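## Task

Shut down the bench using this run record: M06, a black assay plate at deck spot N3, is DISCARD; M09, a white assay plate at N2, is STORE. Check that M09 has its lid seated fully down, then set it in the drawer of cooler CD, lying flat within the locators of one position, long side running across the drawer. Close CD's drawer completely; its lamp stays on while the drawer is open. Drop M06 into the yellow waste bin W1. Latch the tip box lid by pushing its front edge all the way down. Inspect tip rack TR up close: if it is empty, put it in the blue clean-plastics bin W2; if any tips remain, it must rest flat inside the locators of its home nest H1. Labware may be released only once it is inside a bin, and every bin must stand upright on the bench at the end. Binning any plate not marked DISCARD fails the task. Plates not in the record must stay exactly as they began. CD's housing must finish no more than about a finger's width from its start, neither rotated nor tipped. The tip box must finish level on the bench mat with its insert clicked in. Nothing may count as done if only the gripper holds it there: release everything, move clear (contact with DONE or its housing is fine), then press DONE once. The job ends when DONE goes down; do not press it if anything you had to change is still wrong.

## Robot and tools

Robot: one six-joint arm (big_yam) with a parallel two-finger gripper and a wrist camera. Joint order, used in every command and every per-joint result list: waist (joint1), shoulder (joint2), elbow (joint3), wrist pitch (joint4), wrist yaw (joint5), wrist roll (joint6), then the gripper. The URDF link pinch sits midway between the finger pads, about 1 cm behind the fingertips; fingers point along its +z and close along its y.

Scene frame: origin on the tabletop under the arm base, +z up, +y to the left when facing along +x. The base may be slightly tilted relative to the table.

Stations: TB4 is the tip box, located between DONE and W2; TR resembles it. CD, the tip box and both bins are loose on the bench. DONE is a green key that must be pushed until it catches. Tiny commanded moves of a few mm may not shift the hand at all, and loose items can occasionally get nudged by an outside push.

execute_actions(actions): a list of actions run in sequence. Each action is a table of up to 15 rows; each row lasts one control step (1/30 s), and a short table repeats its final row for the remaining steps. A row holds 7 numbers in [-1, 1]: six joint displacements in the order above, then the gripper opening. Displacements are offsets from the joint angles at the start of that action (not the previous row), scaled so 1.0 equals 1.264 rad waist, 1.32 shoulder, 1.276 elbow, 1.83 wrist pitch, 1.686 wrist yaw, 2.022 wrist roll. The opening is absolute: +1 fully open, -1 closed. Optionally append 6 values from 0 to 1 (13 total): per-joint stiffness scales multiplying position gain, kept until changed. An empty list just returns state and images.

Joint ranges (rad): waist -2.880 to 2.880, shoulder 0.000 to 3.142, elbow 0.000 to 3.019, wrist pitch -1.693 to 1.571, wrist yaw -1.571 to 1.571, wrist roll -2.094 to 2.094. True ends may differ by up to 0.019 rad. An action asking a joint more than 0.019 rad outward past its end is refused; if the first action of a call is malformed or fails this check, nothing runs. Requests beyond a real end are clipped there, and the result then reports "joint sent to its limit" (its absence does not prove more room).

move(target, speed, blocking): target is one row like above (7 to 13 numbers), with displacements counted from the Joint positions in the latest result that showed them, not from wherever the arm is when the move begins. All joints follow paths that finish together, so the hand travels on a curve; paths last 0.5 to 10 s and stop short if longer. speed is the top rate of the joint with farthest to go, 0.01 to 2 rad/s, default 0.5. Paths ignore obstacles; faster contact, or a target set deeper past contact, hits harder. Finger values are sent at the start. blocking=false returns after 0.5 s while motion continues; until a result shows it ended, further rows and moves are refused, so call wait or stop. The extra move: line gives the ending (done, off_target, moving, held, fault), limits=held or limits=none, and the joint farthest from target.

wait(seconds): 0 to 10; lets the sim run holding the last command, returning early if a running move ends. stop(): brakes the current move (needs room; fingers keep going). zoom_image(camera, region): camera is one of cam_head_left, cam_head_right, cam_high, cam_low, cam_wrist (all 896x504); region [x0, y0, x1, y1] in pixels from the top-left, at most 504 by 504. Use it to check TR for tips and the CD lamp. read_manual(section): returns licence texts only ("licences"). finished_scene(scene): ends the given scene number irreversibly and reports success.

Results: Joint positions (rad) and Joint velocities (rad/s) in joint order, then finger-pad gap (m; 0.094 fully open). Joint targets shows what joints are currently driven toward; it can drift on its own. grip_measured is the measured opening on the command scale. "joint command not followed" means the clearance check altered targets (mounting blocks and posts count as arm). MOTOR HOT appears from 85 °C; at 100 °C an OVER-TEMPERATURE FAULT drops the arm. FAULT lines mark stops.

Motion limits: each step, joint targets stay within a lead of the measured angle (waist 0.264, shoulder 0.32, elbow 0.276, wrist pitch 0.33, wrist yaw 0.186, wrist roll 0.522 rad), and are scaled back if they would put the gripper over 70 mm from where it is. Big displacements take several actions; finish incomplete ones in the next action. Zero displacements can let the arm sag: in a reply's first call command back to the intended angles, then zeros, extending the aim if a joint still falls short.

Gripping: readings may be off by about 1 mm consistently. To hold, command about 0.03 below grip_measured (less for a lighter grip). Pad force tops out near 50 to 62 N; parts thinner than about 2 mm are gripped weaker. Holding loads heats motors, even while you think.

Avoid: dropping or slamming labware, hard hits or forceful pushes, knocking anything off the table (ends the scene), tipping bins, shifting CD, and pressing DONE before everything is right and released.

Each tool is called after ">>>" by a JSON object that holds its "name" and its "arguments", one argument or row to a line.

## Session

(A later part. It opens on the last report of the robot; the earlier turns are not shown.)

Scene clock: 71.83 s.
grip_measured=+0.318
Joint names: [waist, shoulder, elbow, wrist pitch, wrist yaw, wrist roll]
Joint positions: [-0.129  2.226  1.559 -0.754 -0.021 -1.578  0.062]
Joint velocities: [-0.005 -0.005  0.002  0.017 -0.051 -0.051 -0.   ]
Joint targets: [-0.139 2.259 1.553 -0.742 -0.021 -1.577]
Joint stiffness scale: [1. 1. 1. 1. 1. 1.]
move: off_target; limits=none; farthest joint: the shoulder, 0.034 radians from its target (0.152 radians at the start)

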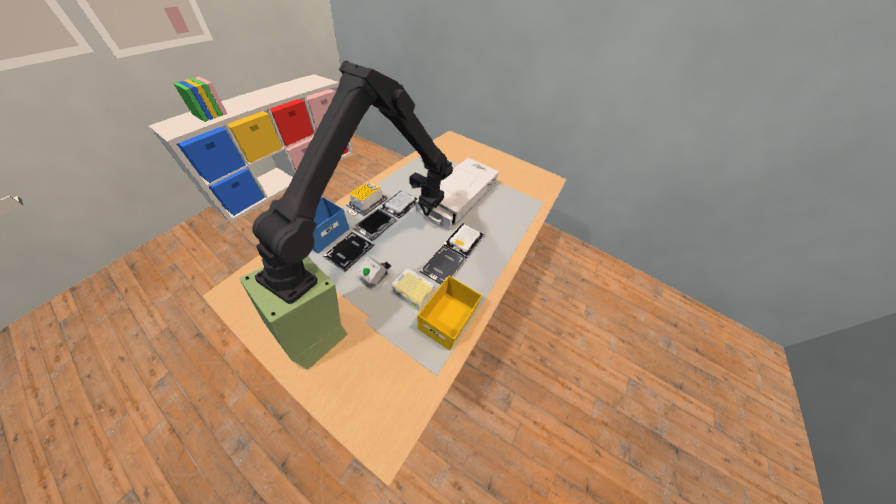

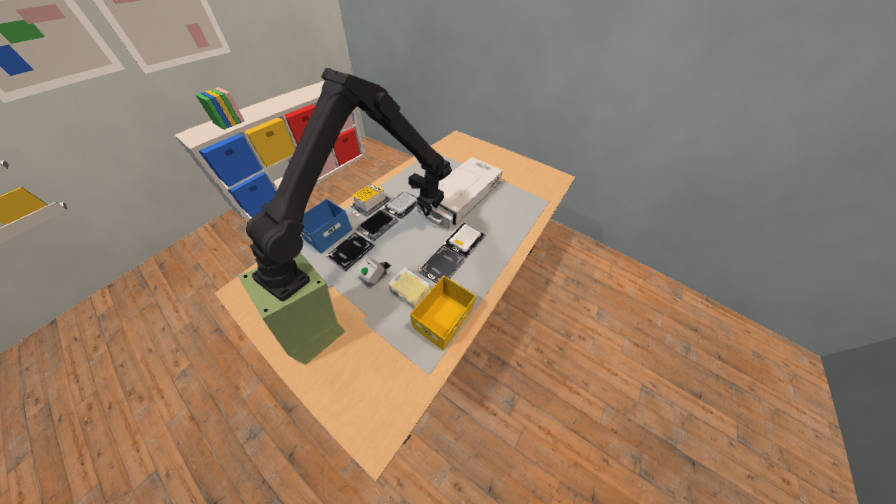

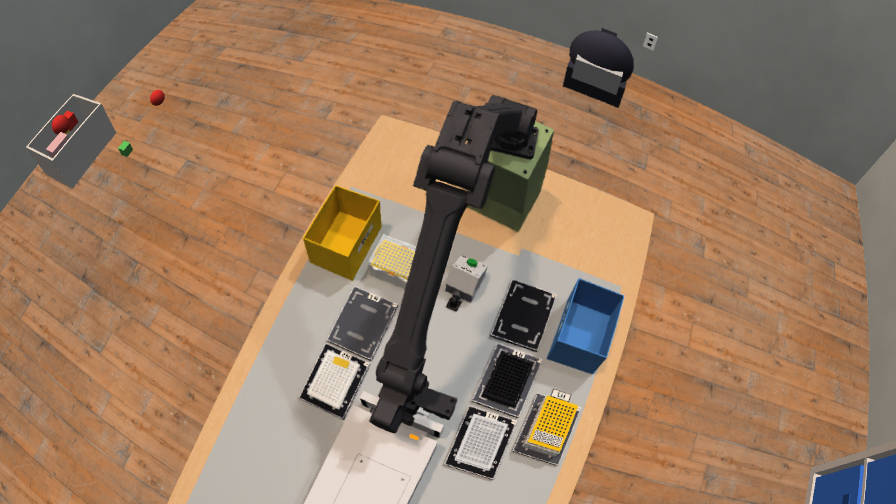

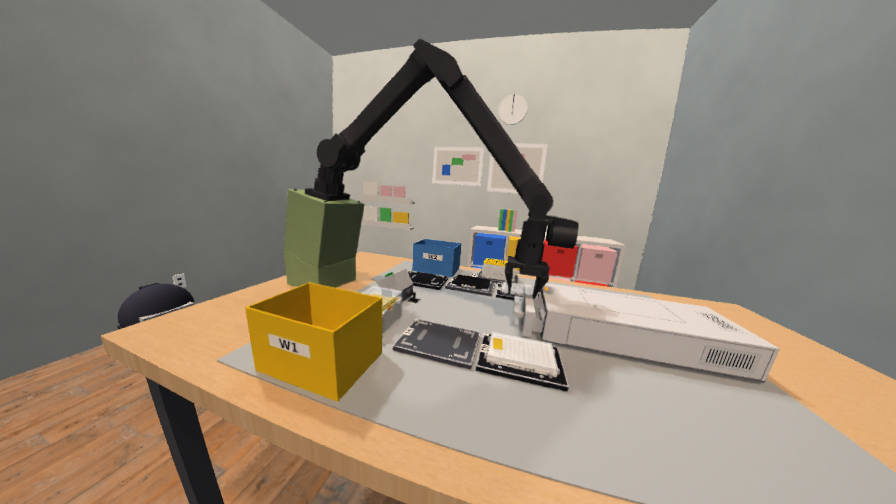

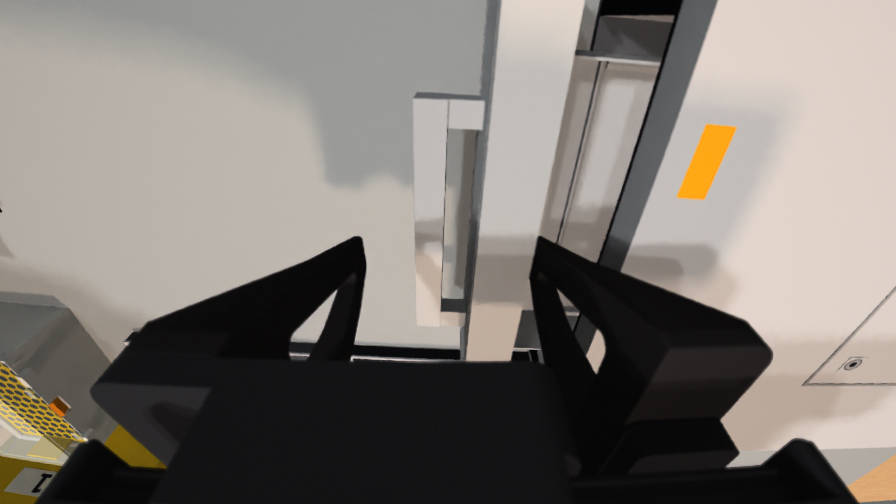

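>>> {"name": "move", "arguments": {
  "target": [-0.008,-0.066,-0.199,0.087,0,0,0.32],
  "speed": 0.15
}}

Scene clock: 76.73 s.
grip_measured=+0.318
Joint names: [waist, shoulder, elbow, wrist pitch, wrist yaw, wrist roll]
Joint positions: [-0.129  2.133  1.324 -0.598 -0.023 -1.578  0.062]
Joint velocities: [-0.005 -0.005  0.017  0.012  0.007 -0.007 -0.   ]
Joint targets: [-0.139 2.138 1.305 -0.595 -0.021 -1.578]
Joint stiffness scale: [1. 1. 1. 1. 1. 1.]
move: done; limits=none; farthest joint: the elbow, 0.019 radians from its target (0.254 radians at the start)

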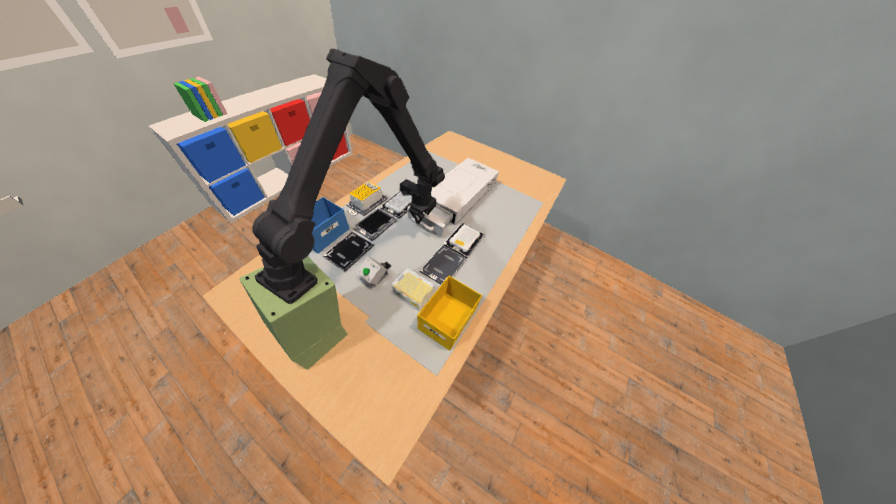

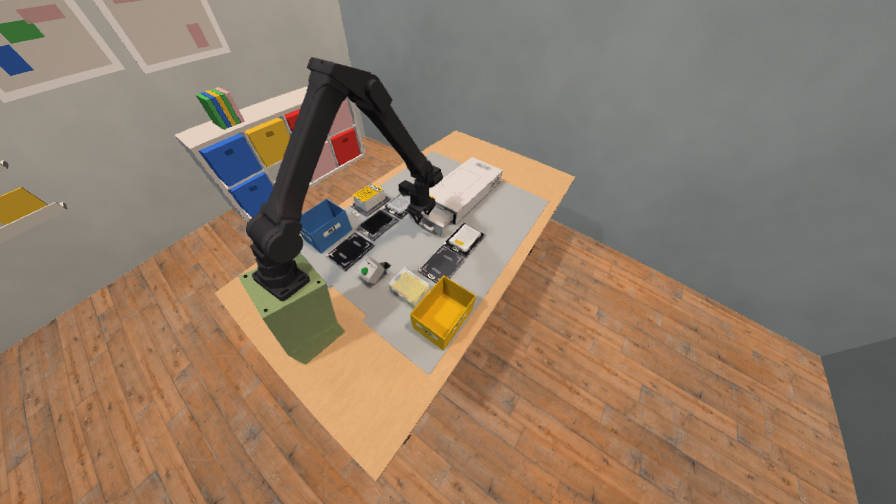

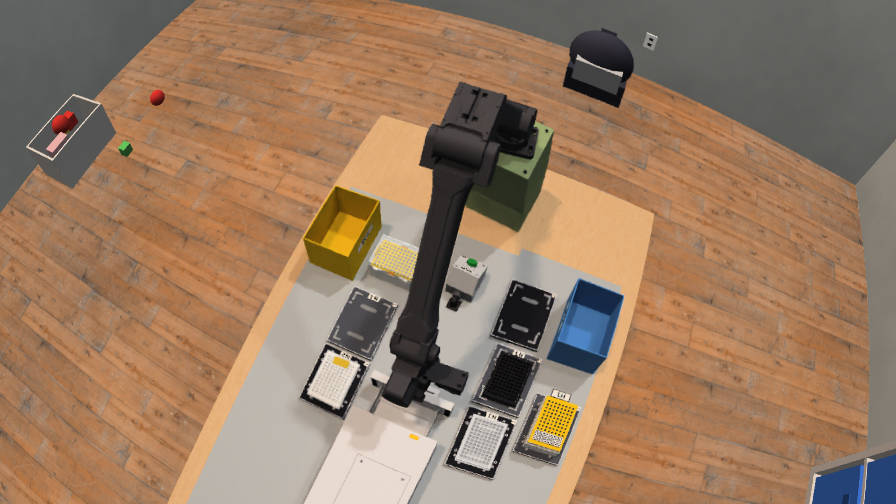

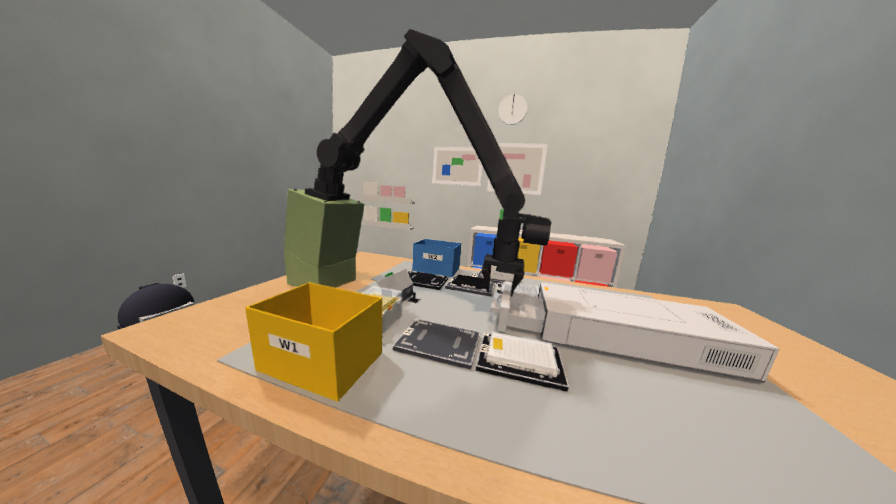

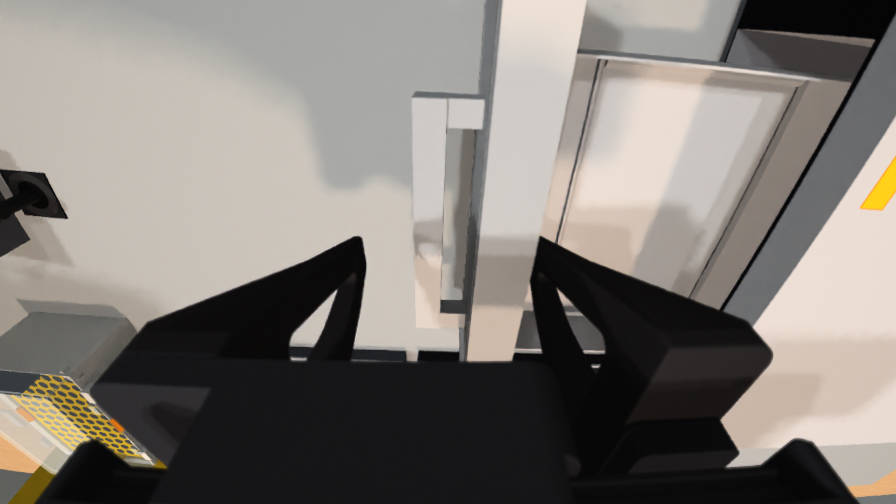

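Working. To r=.495.

>>> {"name": "move", "arguments": {
  "target": [-0.008,-0.058,-0.183,0.06,0,0,0.32],
  "speed": 0.18
}}

>>> {"name": "move", "arguments": {
  "target": [0,-0.15,0.02,-0.13,0,0,0.45],
  "speed": 0.35
}}

Scene clock: 83.90 s.
grip_measured=+0.318
Joint names: [waist, shoulder, elbow, wrist pitch, wrist yaw, wrist roll]
Joint positions: [-0.129  2.053  1.107 -0.492 -0.025 -1.578  0.062]
Joint velocities: [ 0.015  0.005 -0.007  0.002  0.125 -0.051 -0.   ]
Joint targets: [-0.139 2.057 1.090 -0.488 -0.023 -1.578]
Joint stiffness scale: [1. 1. 1. 1. 1. 1.]
move: done; limits=none; farthest joint: the elbow, 0.016 radians from its target (0.233 radians at the start)

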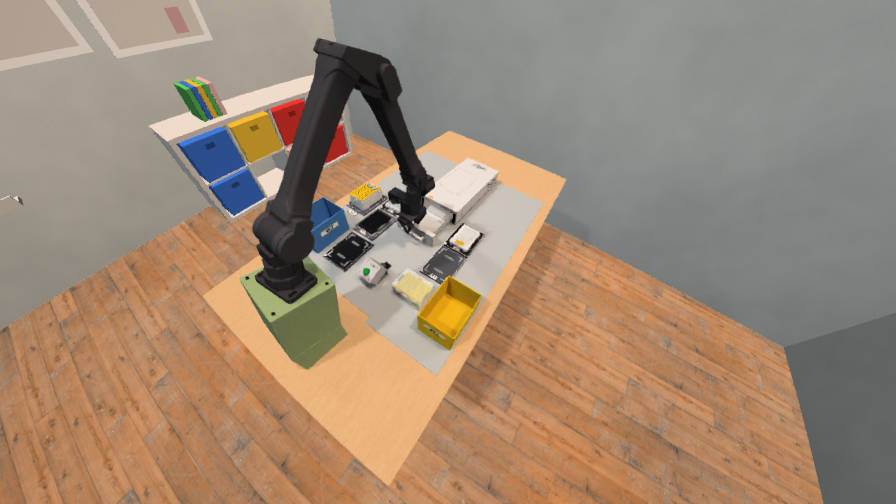

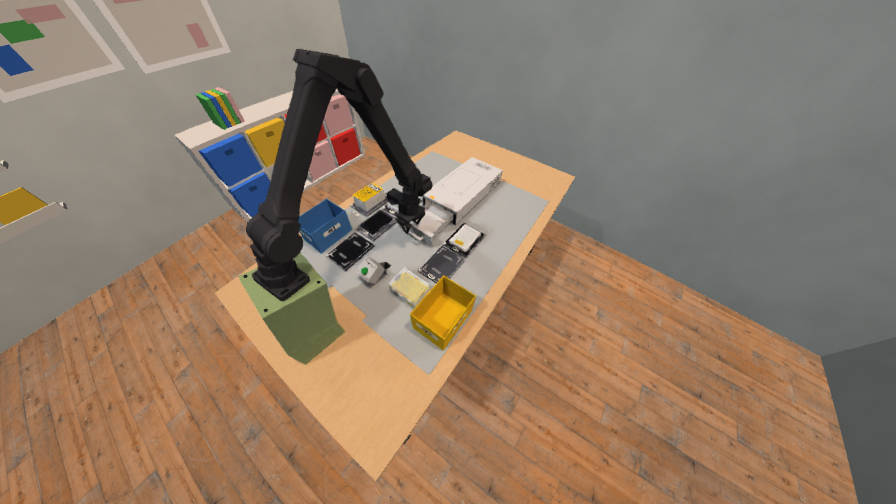

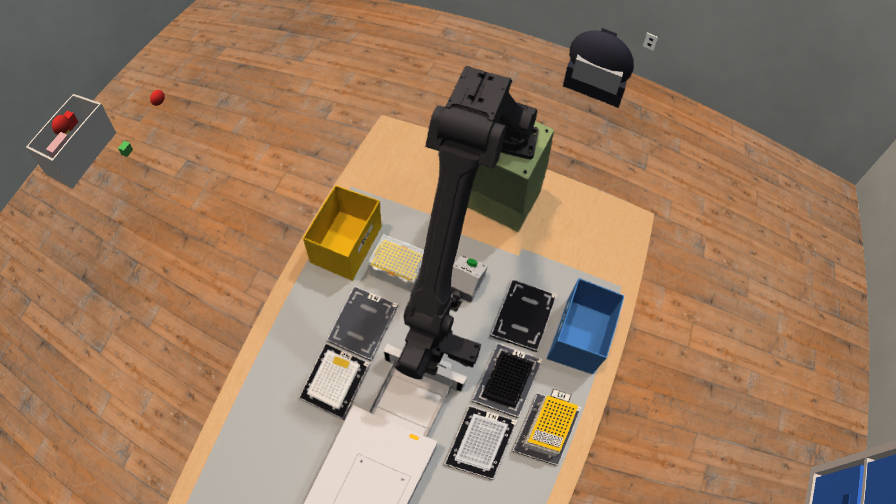

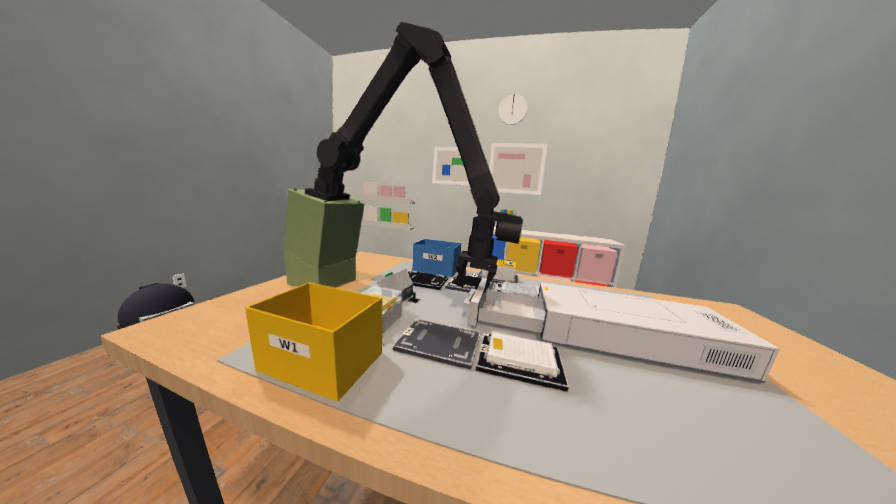

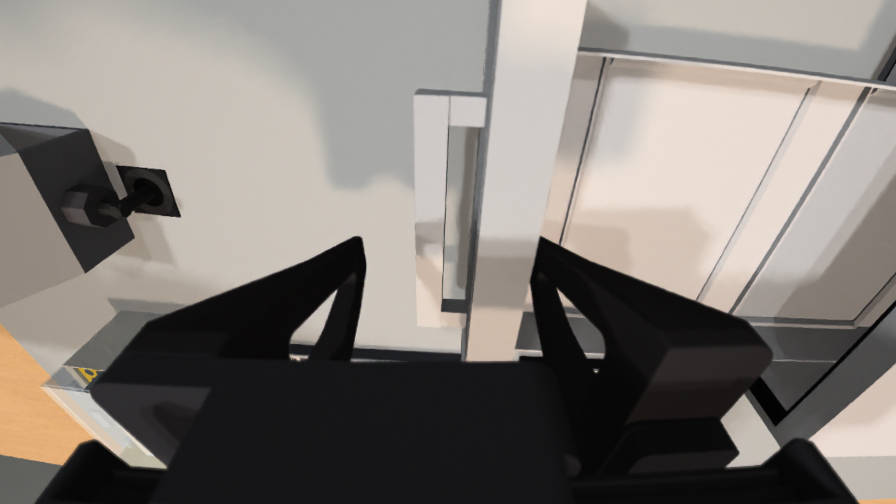

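Scene clock: 85.03 s.
grip_measured=+0.447
Joint names: [waist, shoulder, elbow, wrist pitch, wrist yaw, wrist roll]
Joint positions: [-0.129  1.853  1.107 -0.715 -0.025 -1.578  0.068]
Joint velocities: [ 0.005  0.005  0.002  0.002 -0.051  0.051  0.001]
Joint targets: [-0.129 1.856 1.132 -0.730 -0.025 -1.578]
Joint stiffness scale: [1. 1. 1. 1. 1. 1.]
move: off_target; limits=none; farthest joint: the elbow, 0.026 radians from its target (0.026 radians at the start)

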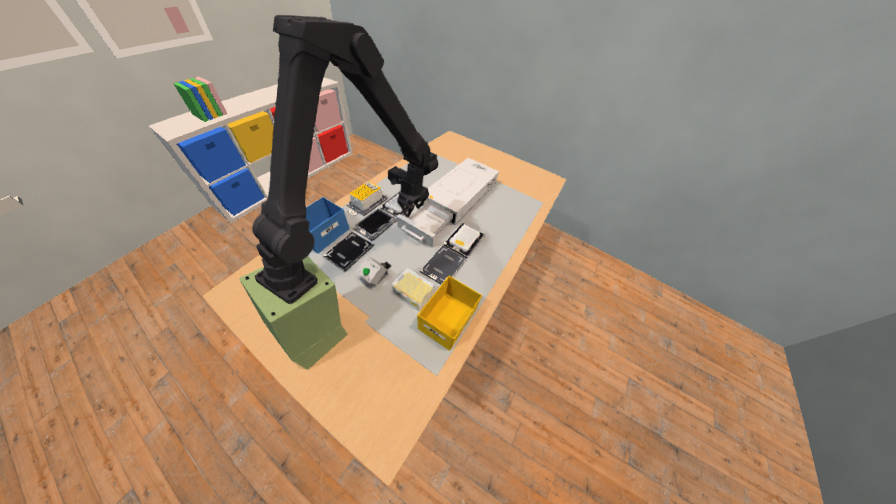

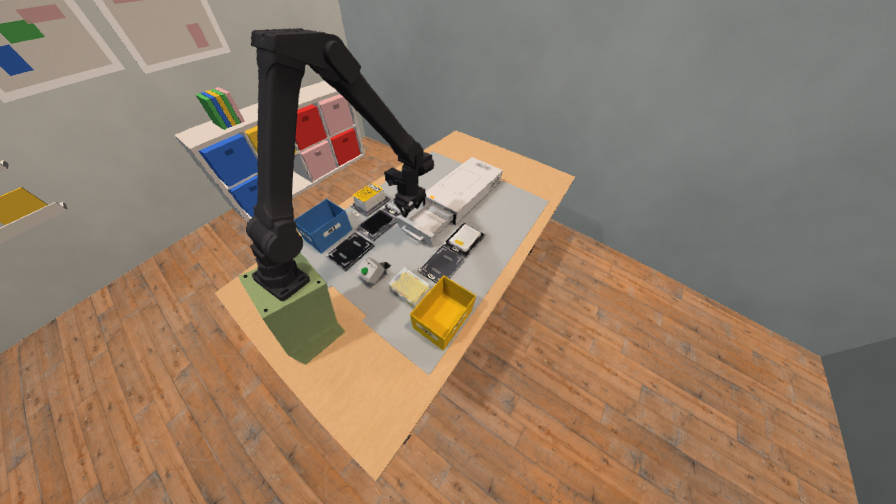

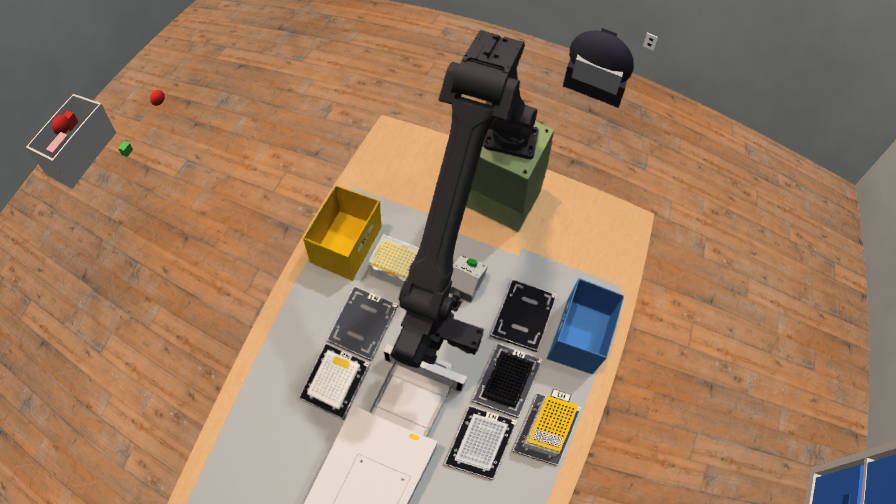

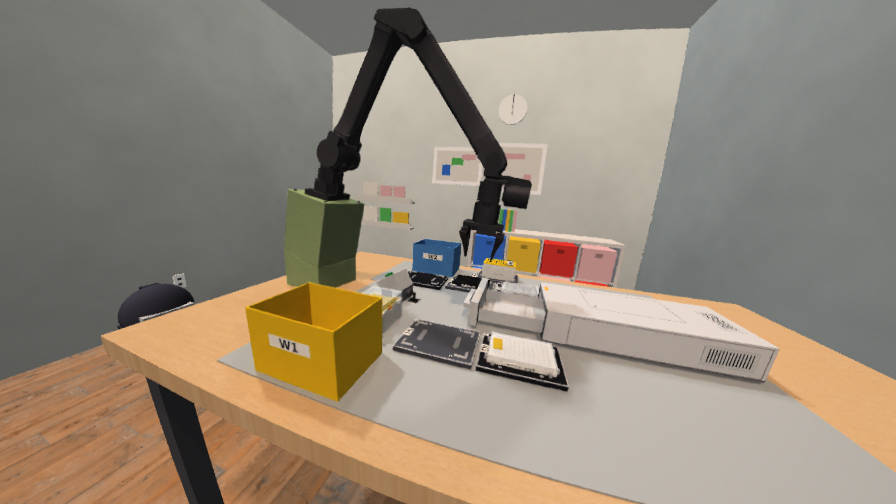

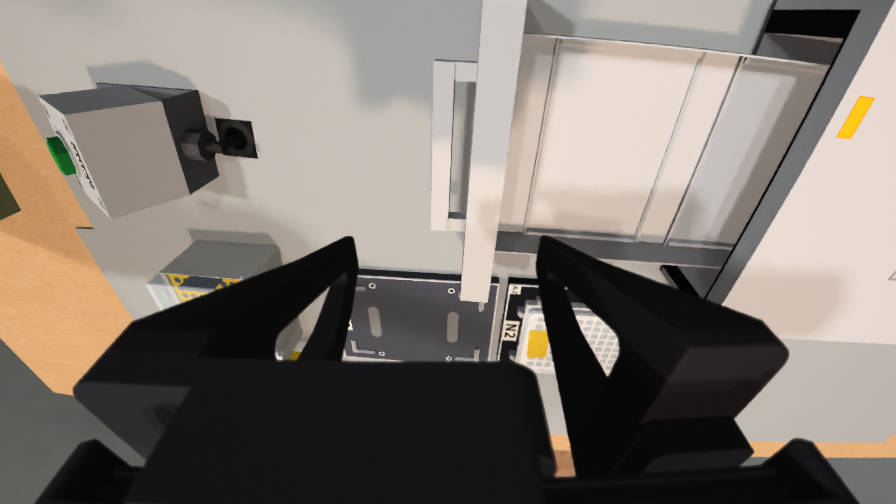

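Check TR and plate from fixed cameras.

>>> {"name": "zoom_image", "arguments": {
  "camera": "cam_high",
  "region": [440,330,600,490]
}}

>>> {"name": "zoom_image", "arguments": {
  "camera": "cam_low",
  "region": [460,320,580,400]
}}

>>> {"name": "zoom_image", "arguments": {
  "camera": "cam_head_left",
  "region": [330,170,410,240]
}}

Region (440, 330, 600, 490) of cam_high's 896x504 image, scaled by 3.150, with more detail than that image has.

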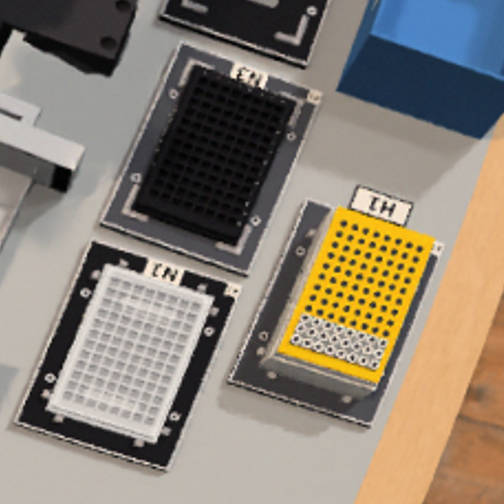

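Region (460, 320, 580, 400) of cam_low's 896x504 image, scaled by 4.200, with more detail than that image has.

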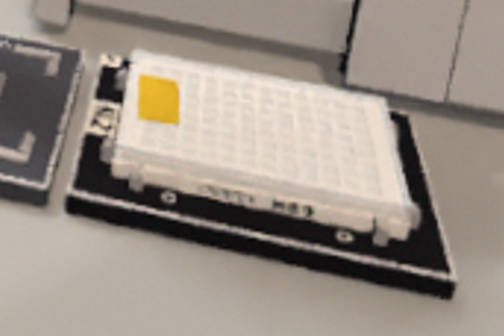

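Region (330, 170, 410, 240) of cam_head_left's 896x504 image, scaled by 6.300, with more detail than that image has; it fills the top 441 rows of this view, and the rest is white.

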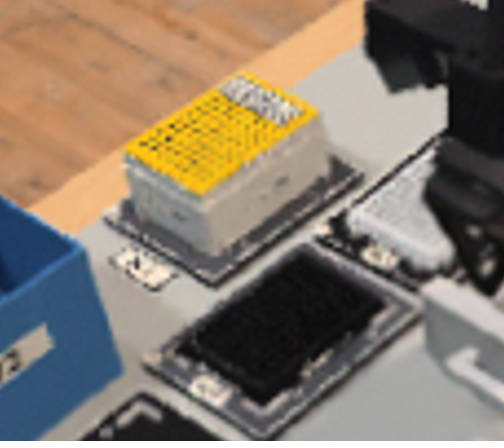

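>>> {"name": "move", "arguments": {
  "target": [0.411,0.215,0.4,-0.124,0.05,1.0,1.0],
  "speed": 1.2
}}

Scene clock: 95.23 s.
grip_measured=+1.000
Joint names: [waist, shoulder, elbow, wrist pitch, wrist yaw, wrist roll]
Joint positions: [ 0.397  2.103  1.582 -0.926  0.057  0.429  0.094]
Joint velocities: [-0.005 -0.015  0.007 -0.002  0.11  -0.022  0.   ]
Joint targets: [0.390 2.137 1.617 -0.942 0.060 0.444]
Joint stiffness scale: [1. 1. 1. 1. 1. 1.]
move: off_target; limits=none; farthest joint: the elbow, 0.035 radians from its target (0.511 radians at the start)

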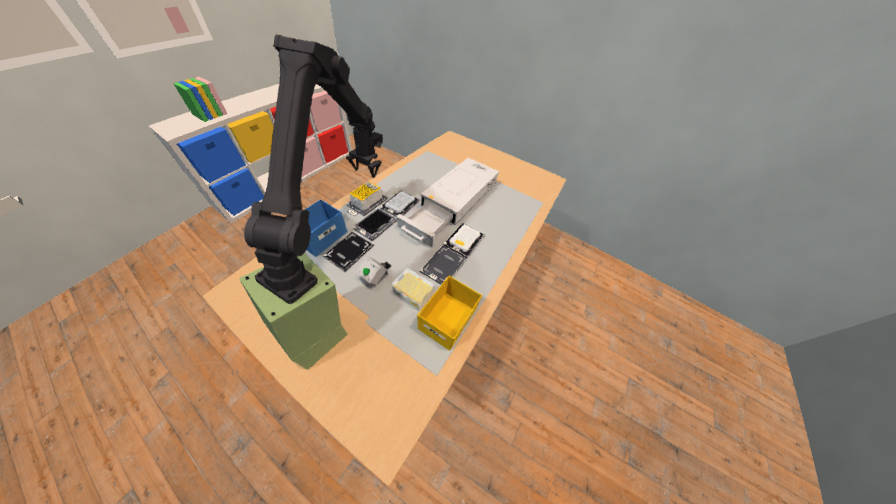

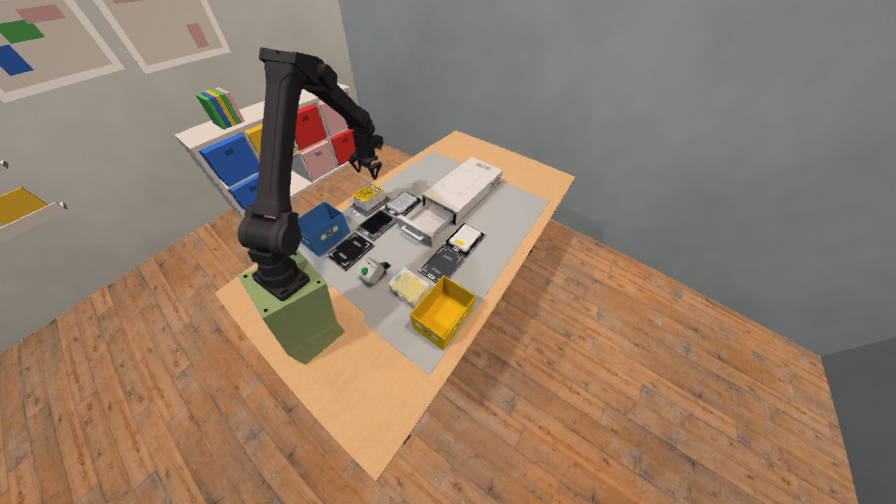

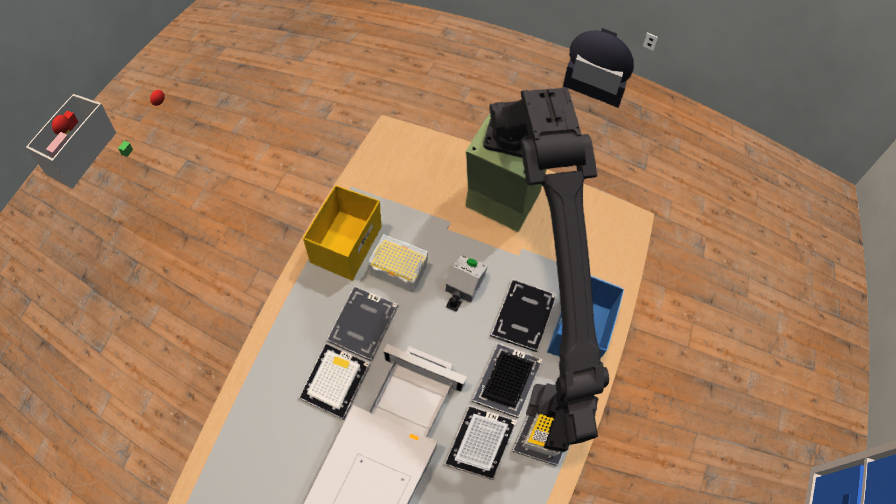

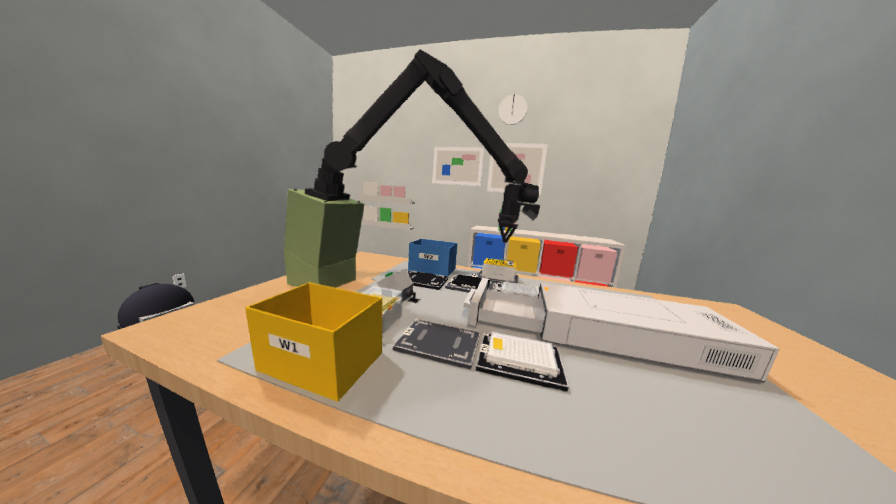

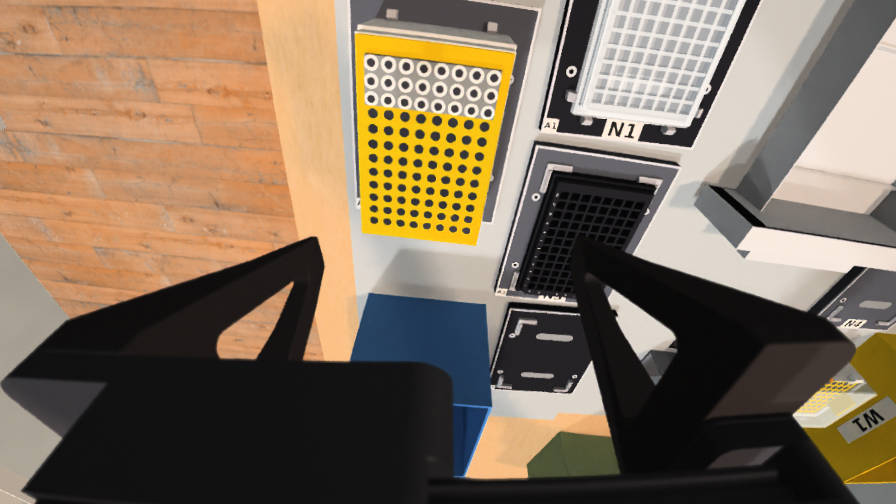

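>>> {"name": "zoom_image", "arguments": {
  "camera": "cam_wrist",
  "region": [320,0,700,320]
}}

Region (320, 0, 700, 320) of cam_wrist's 896x504 image, scaled by 1.326, with more detail than that image has; it fills the top 424 rows of this view, and the rest is white.

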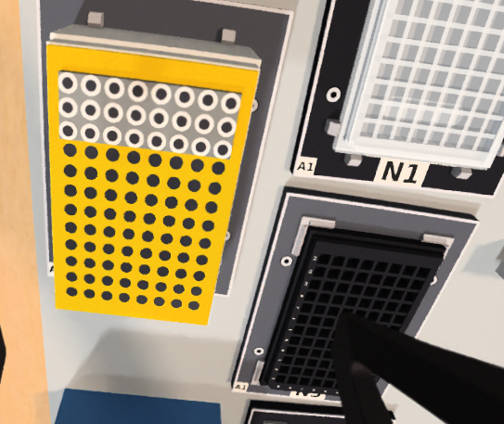

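>>> {"name": "move", "arguments": {
  "target": [-0.115,-0.106,-0.322,0.162,-0.01,-0.022,1.0],
  "speed": 0.6
}}

Scene clock: 112.40 s.
grip_measured=+1.000
Joint names: [waist, shoulder, elbow, wrist pitch, wrist yaw, wrist roll]
Joint positions: [ 0.257  1.971  1.173 -0.646  0.043  0.399  0.094]
Joint velocities: [ 0.005 -0.005  0.007 -0.002 -0.037  0.037  0.   ]
Joint targets: [0.252 1.963 1.171 -0.629 0.040 0.385]
Joint stiffness scale: [1. 1. 1. 1. 1. 1.]
move: done; limits=none; farthest joint: the wrist pitch, 0.016 radians from its target (0.296 radians at the start)

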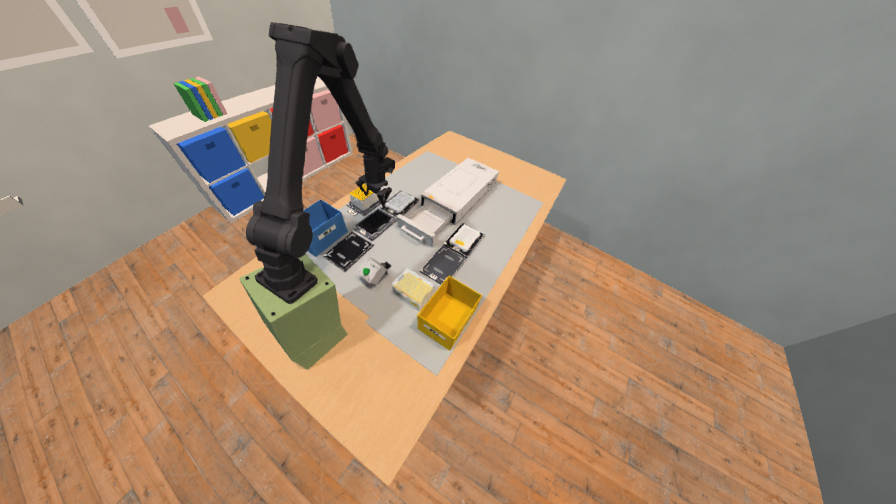

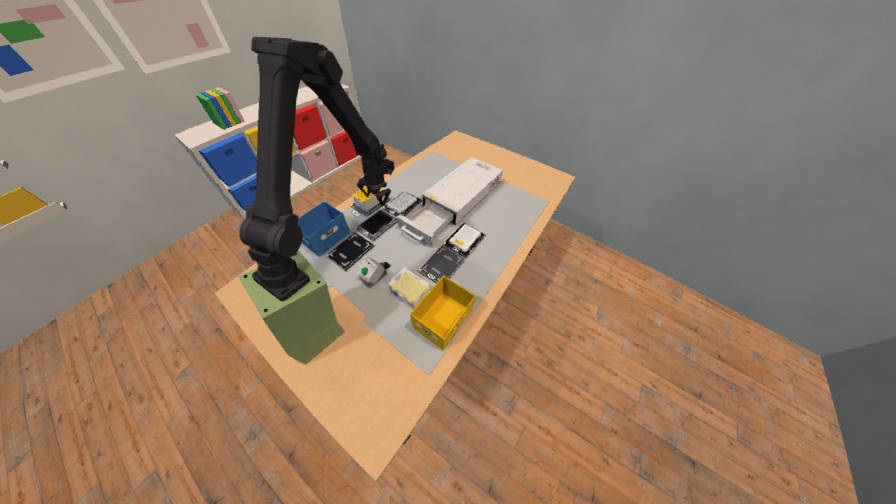

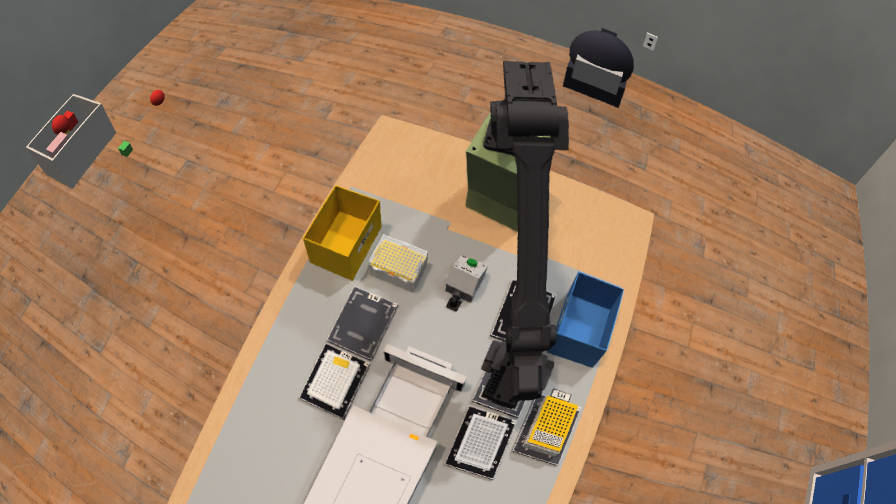

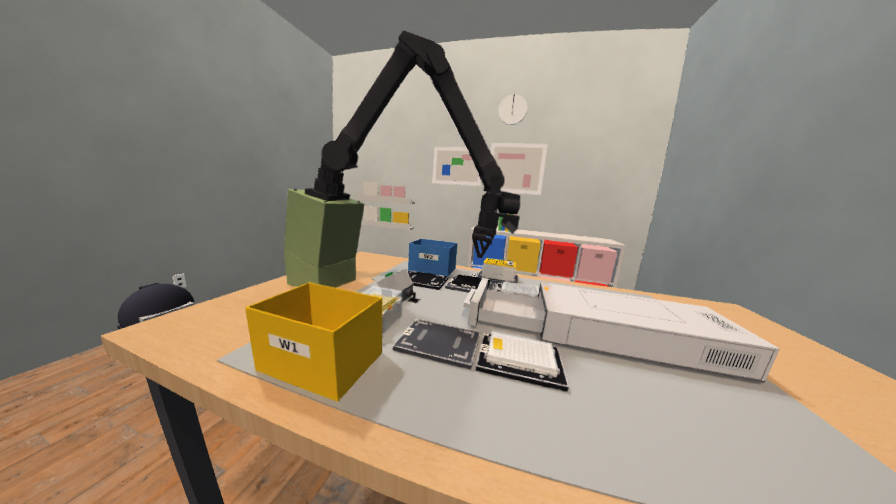

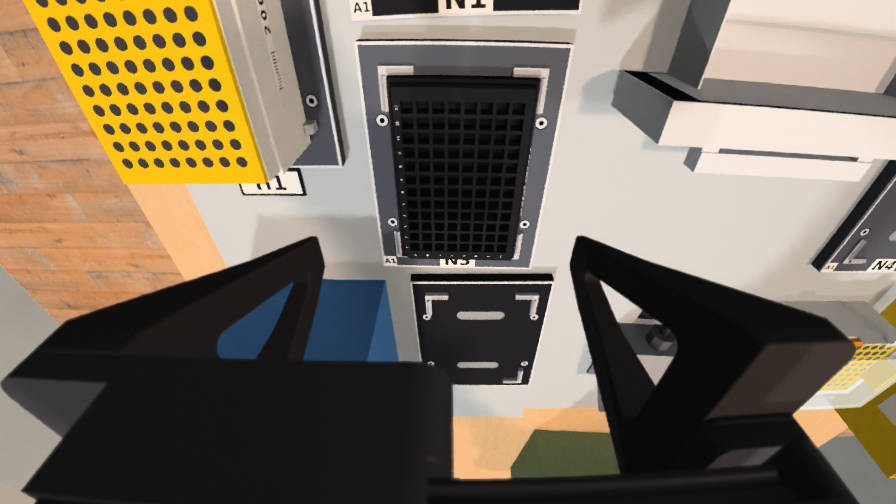

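>>> {"name": "move", "arguments": {
  "target": [-0.017,0.16,0.03,0.105,0,0,1.0],
  "speed": 0.3
}}

Scene clock: 126.00 s.
grip_measured=+1.000
Joint names: [waist, shoulder, elbow, wrist pitch, wrist yaw, wrist roll]
Joint positions: [ 0.247  2.163  1.19  -0.47   0.043  0.399  0.094]
Joint velocities: [ 0.005 -0.015 -0.002 -0.002 -0.051  0.051  0.   ]
Joint targets: [0.235 2.182 1.211 -0.454 0.043 0.399]
Joint stiffness scale: [1. 1. 1. 1. 1. 1.]
move: off_target; limits=none; farthest joint: the elbow, 0.021 radians from its target (0.038 radians at the start)

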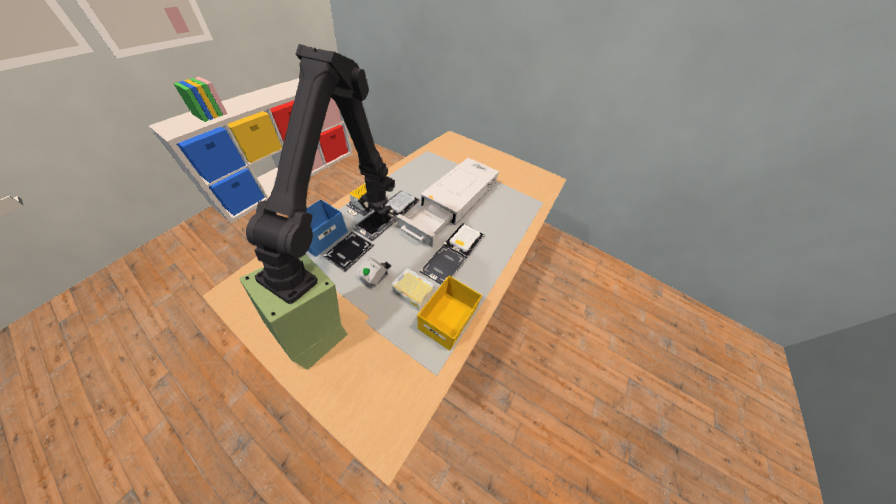

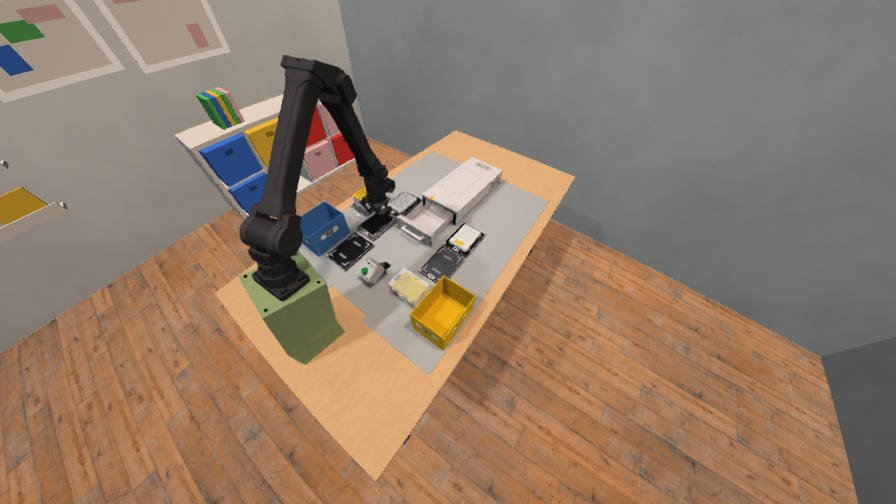

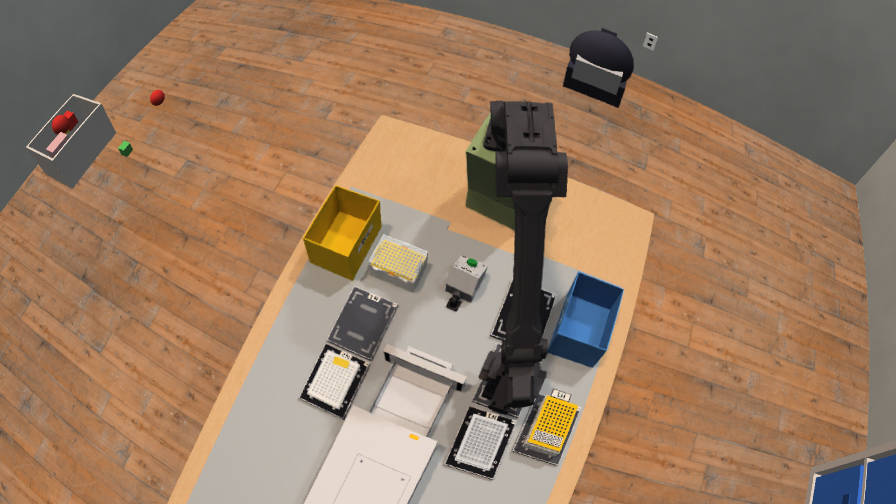

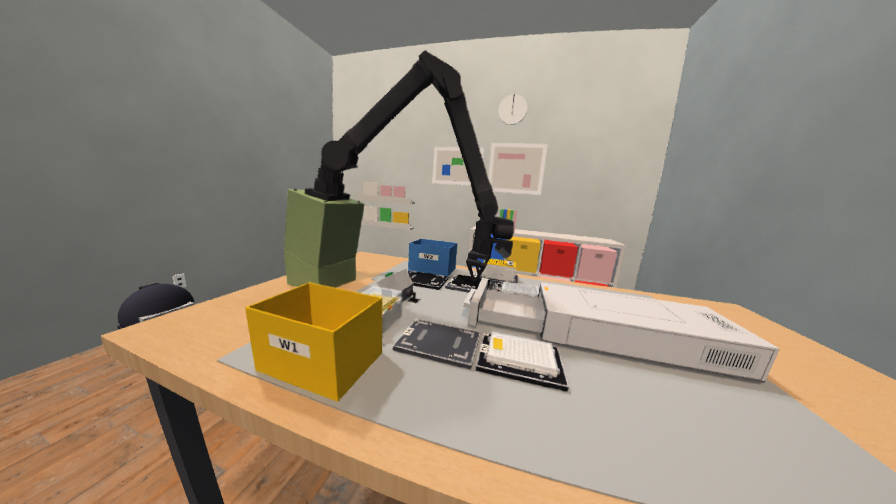

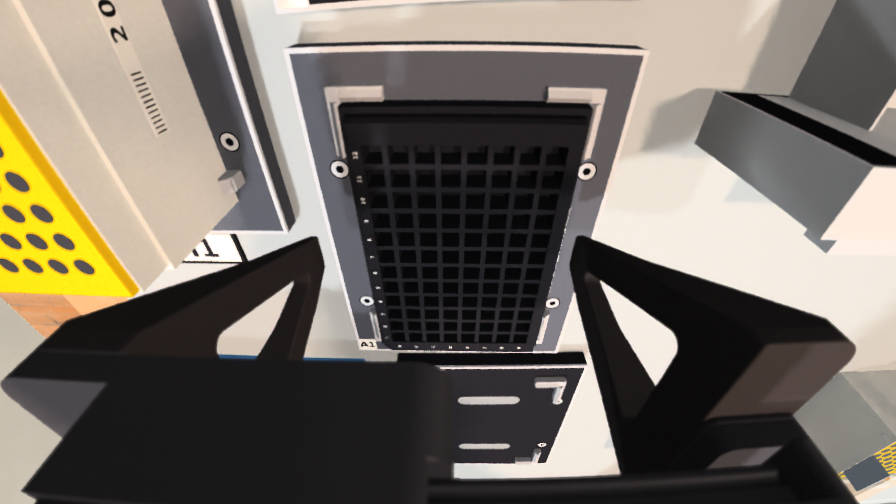

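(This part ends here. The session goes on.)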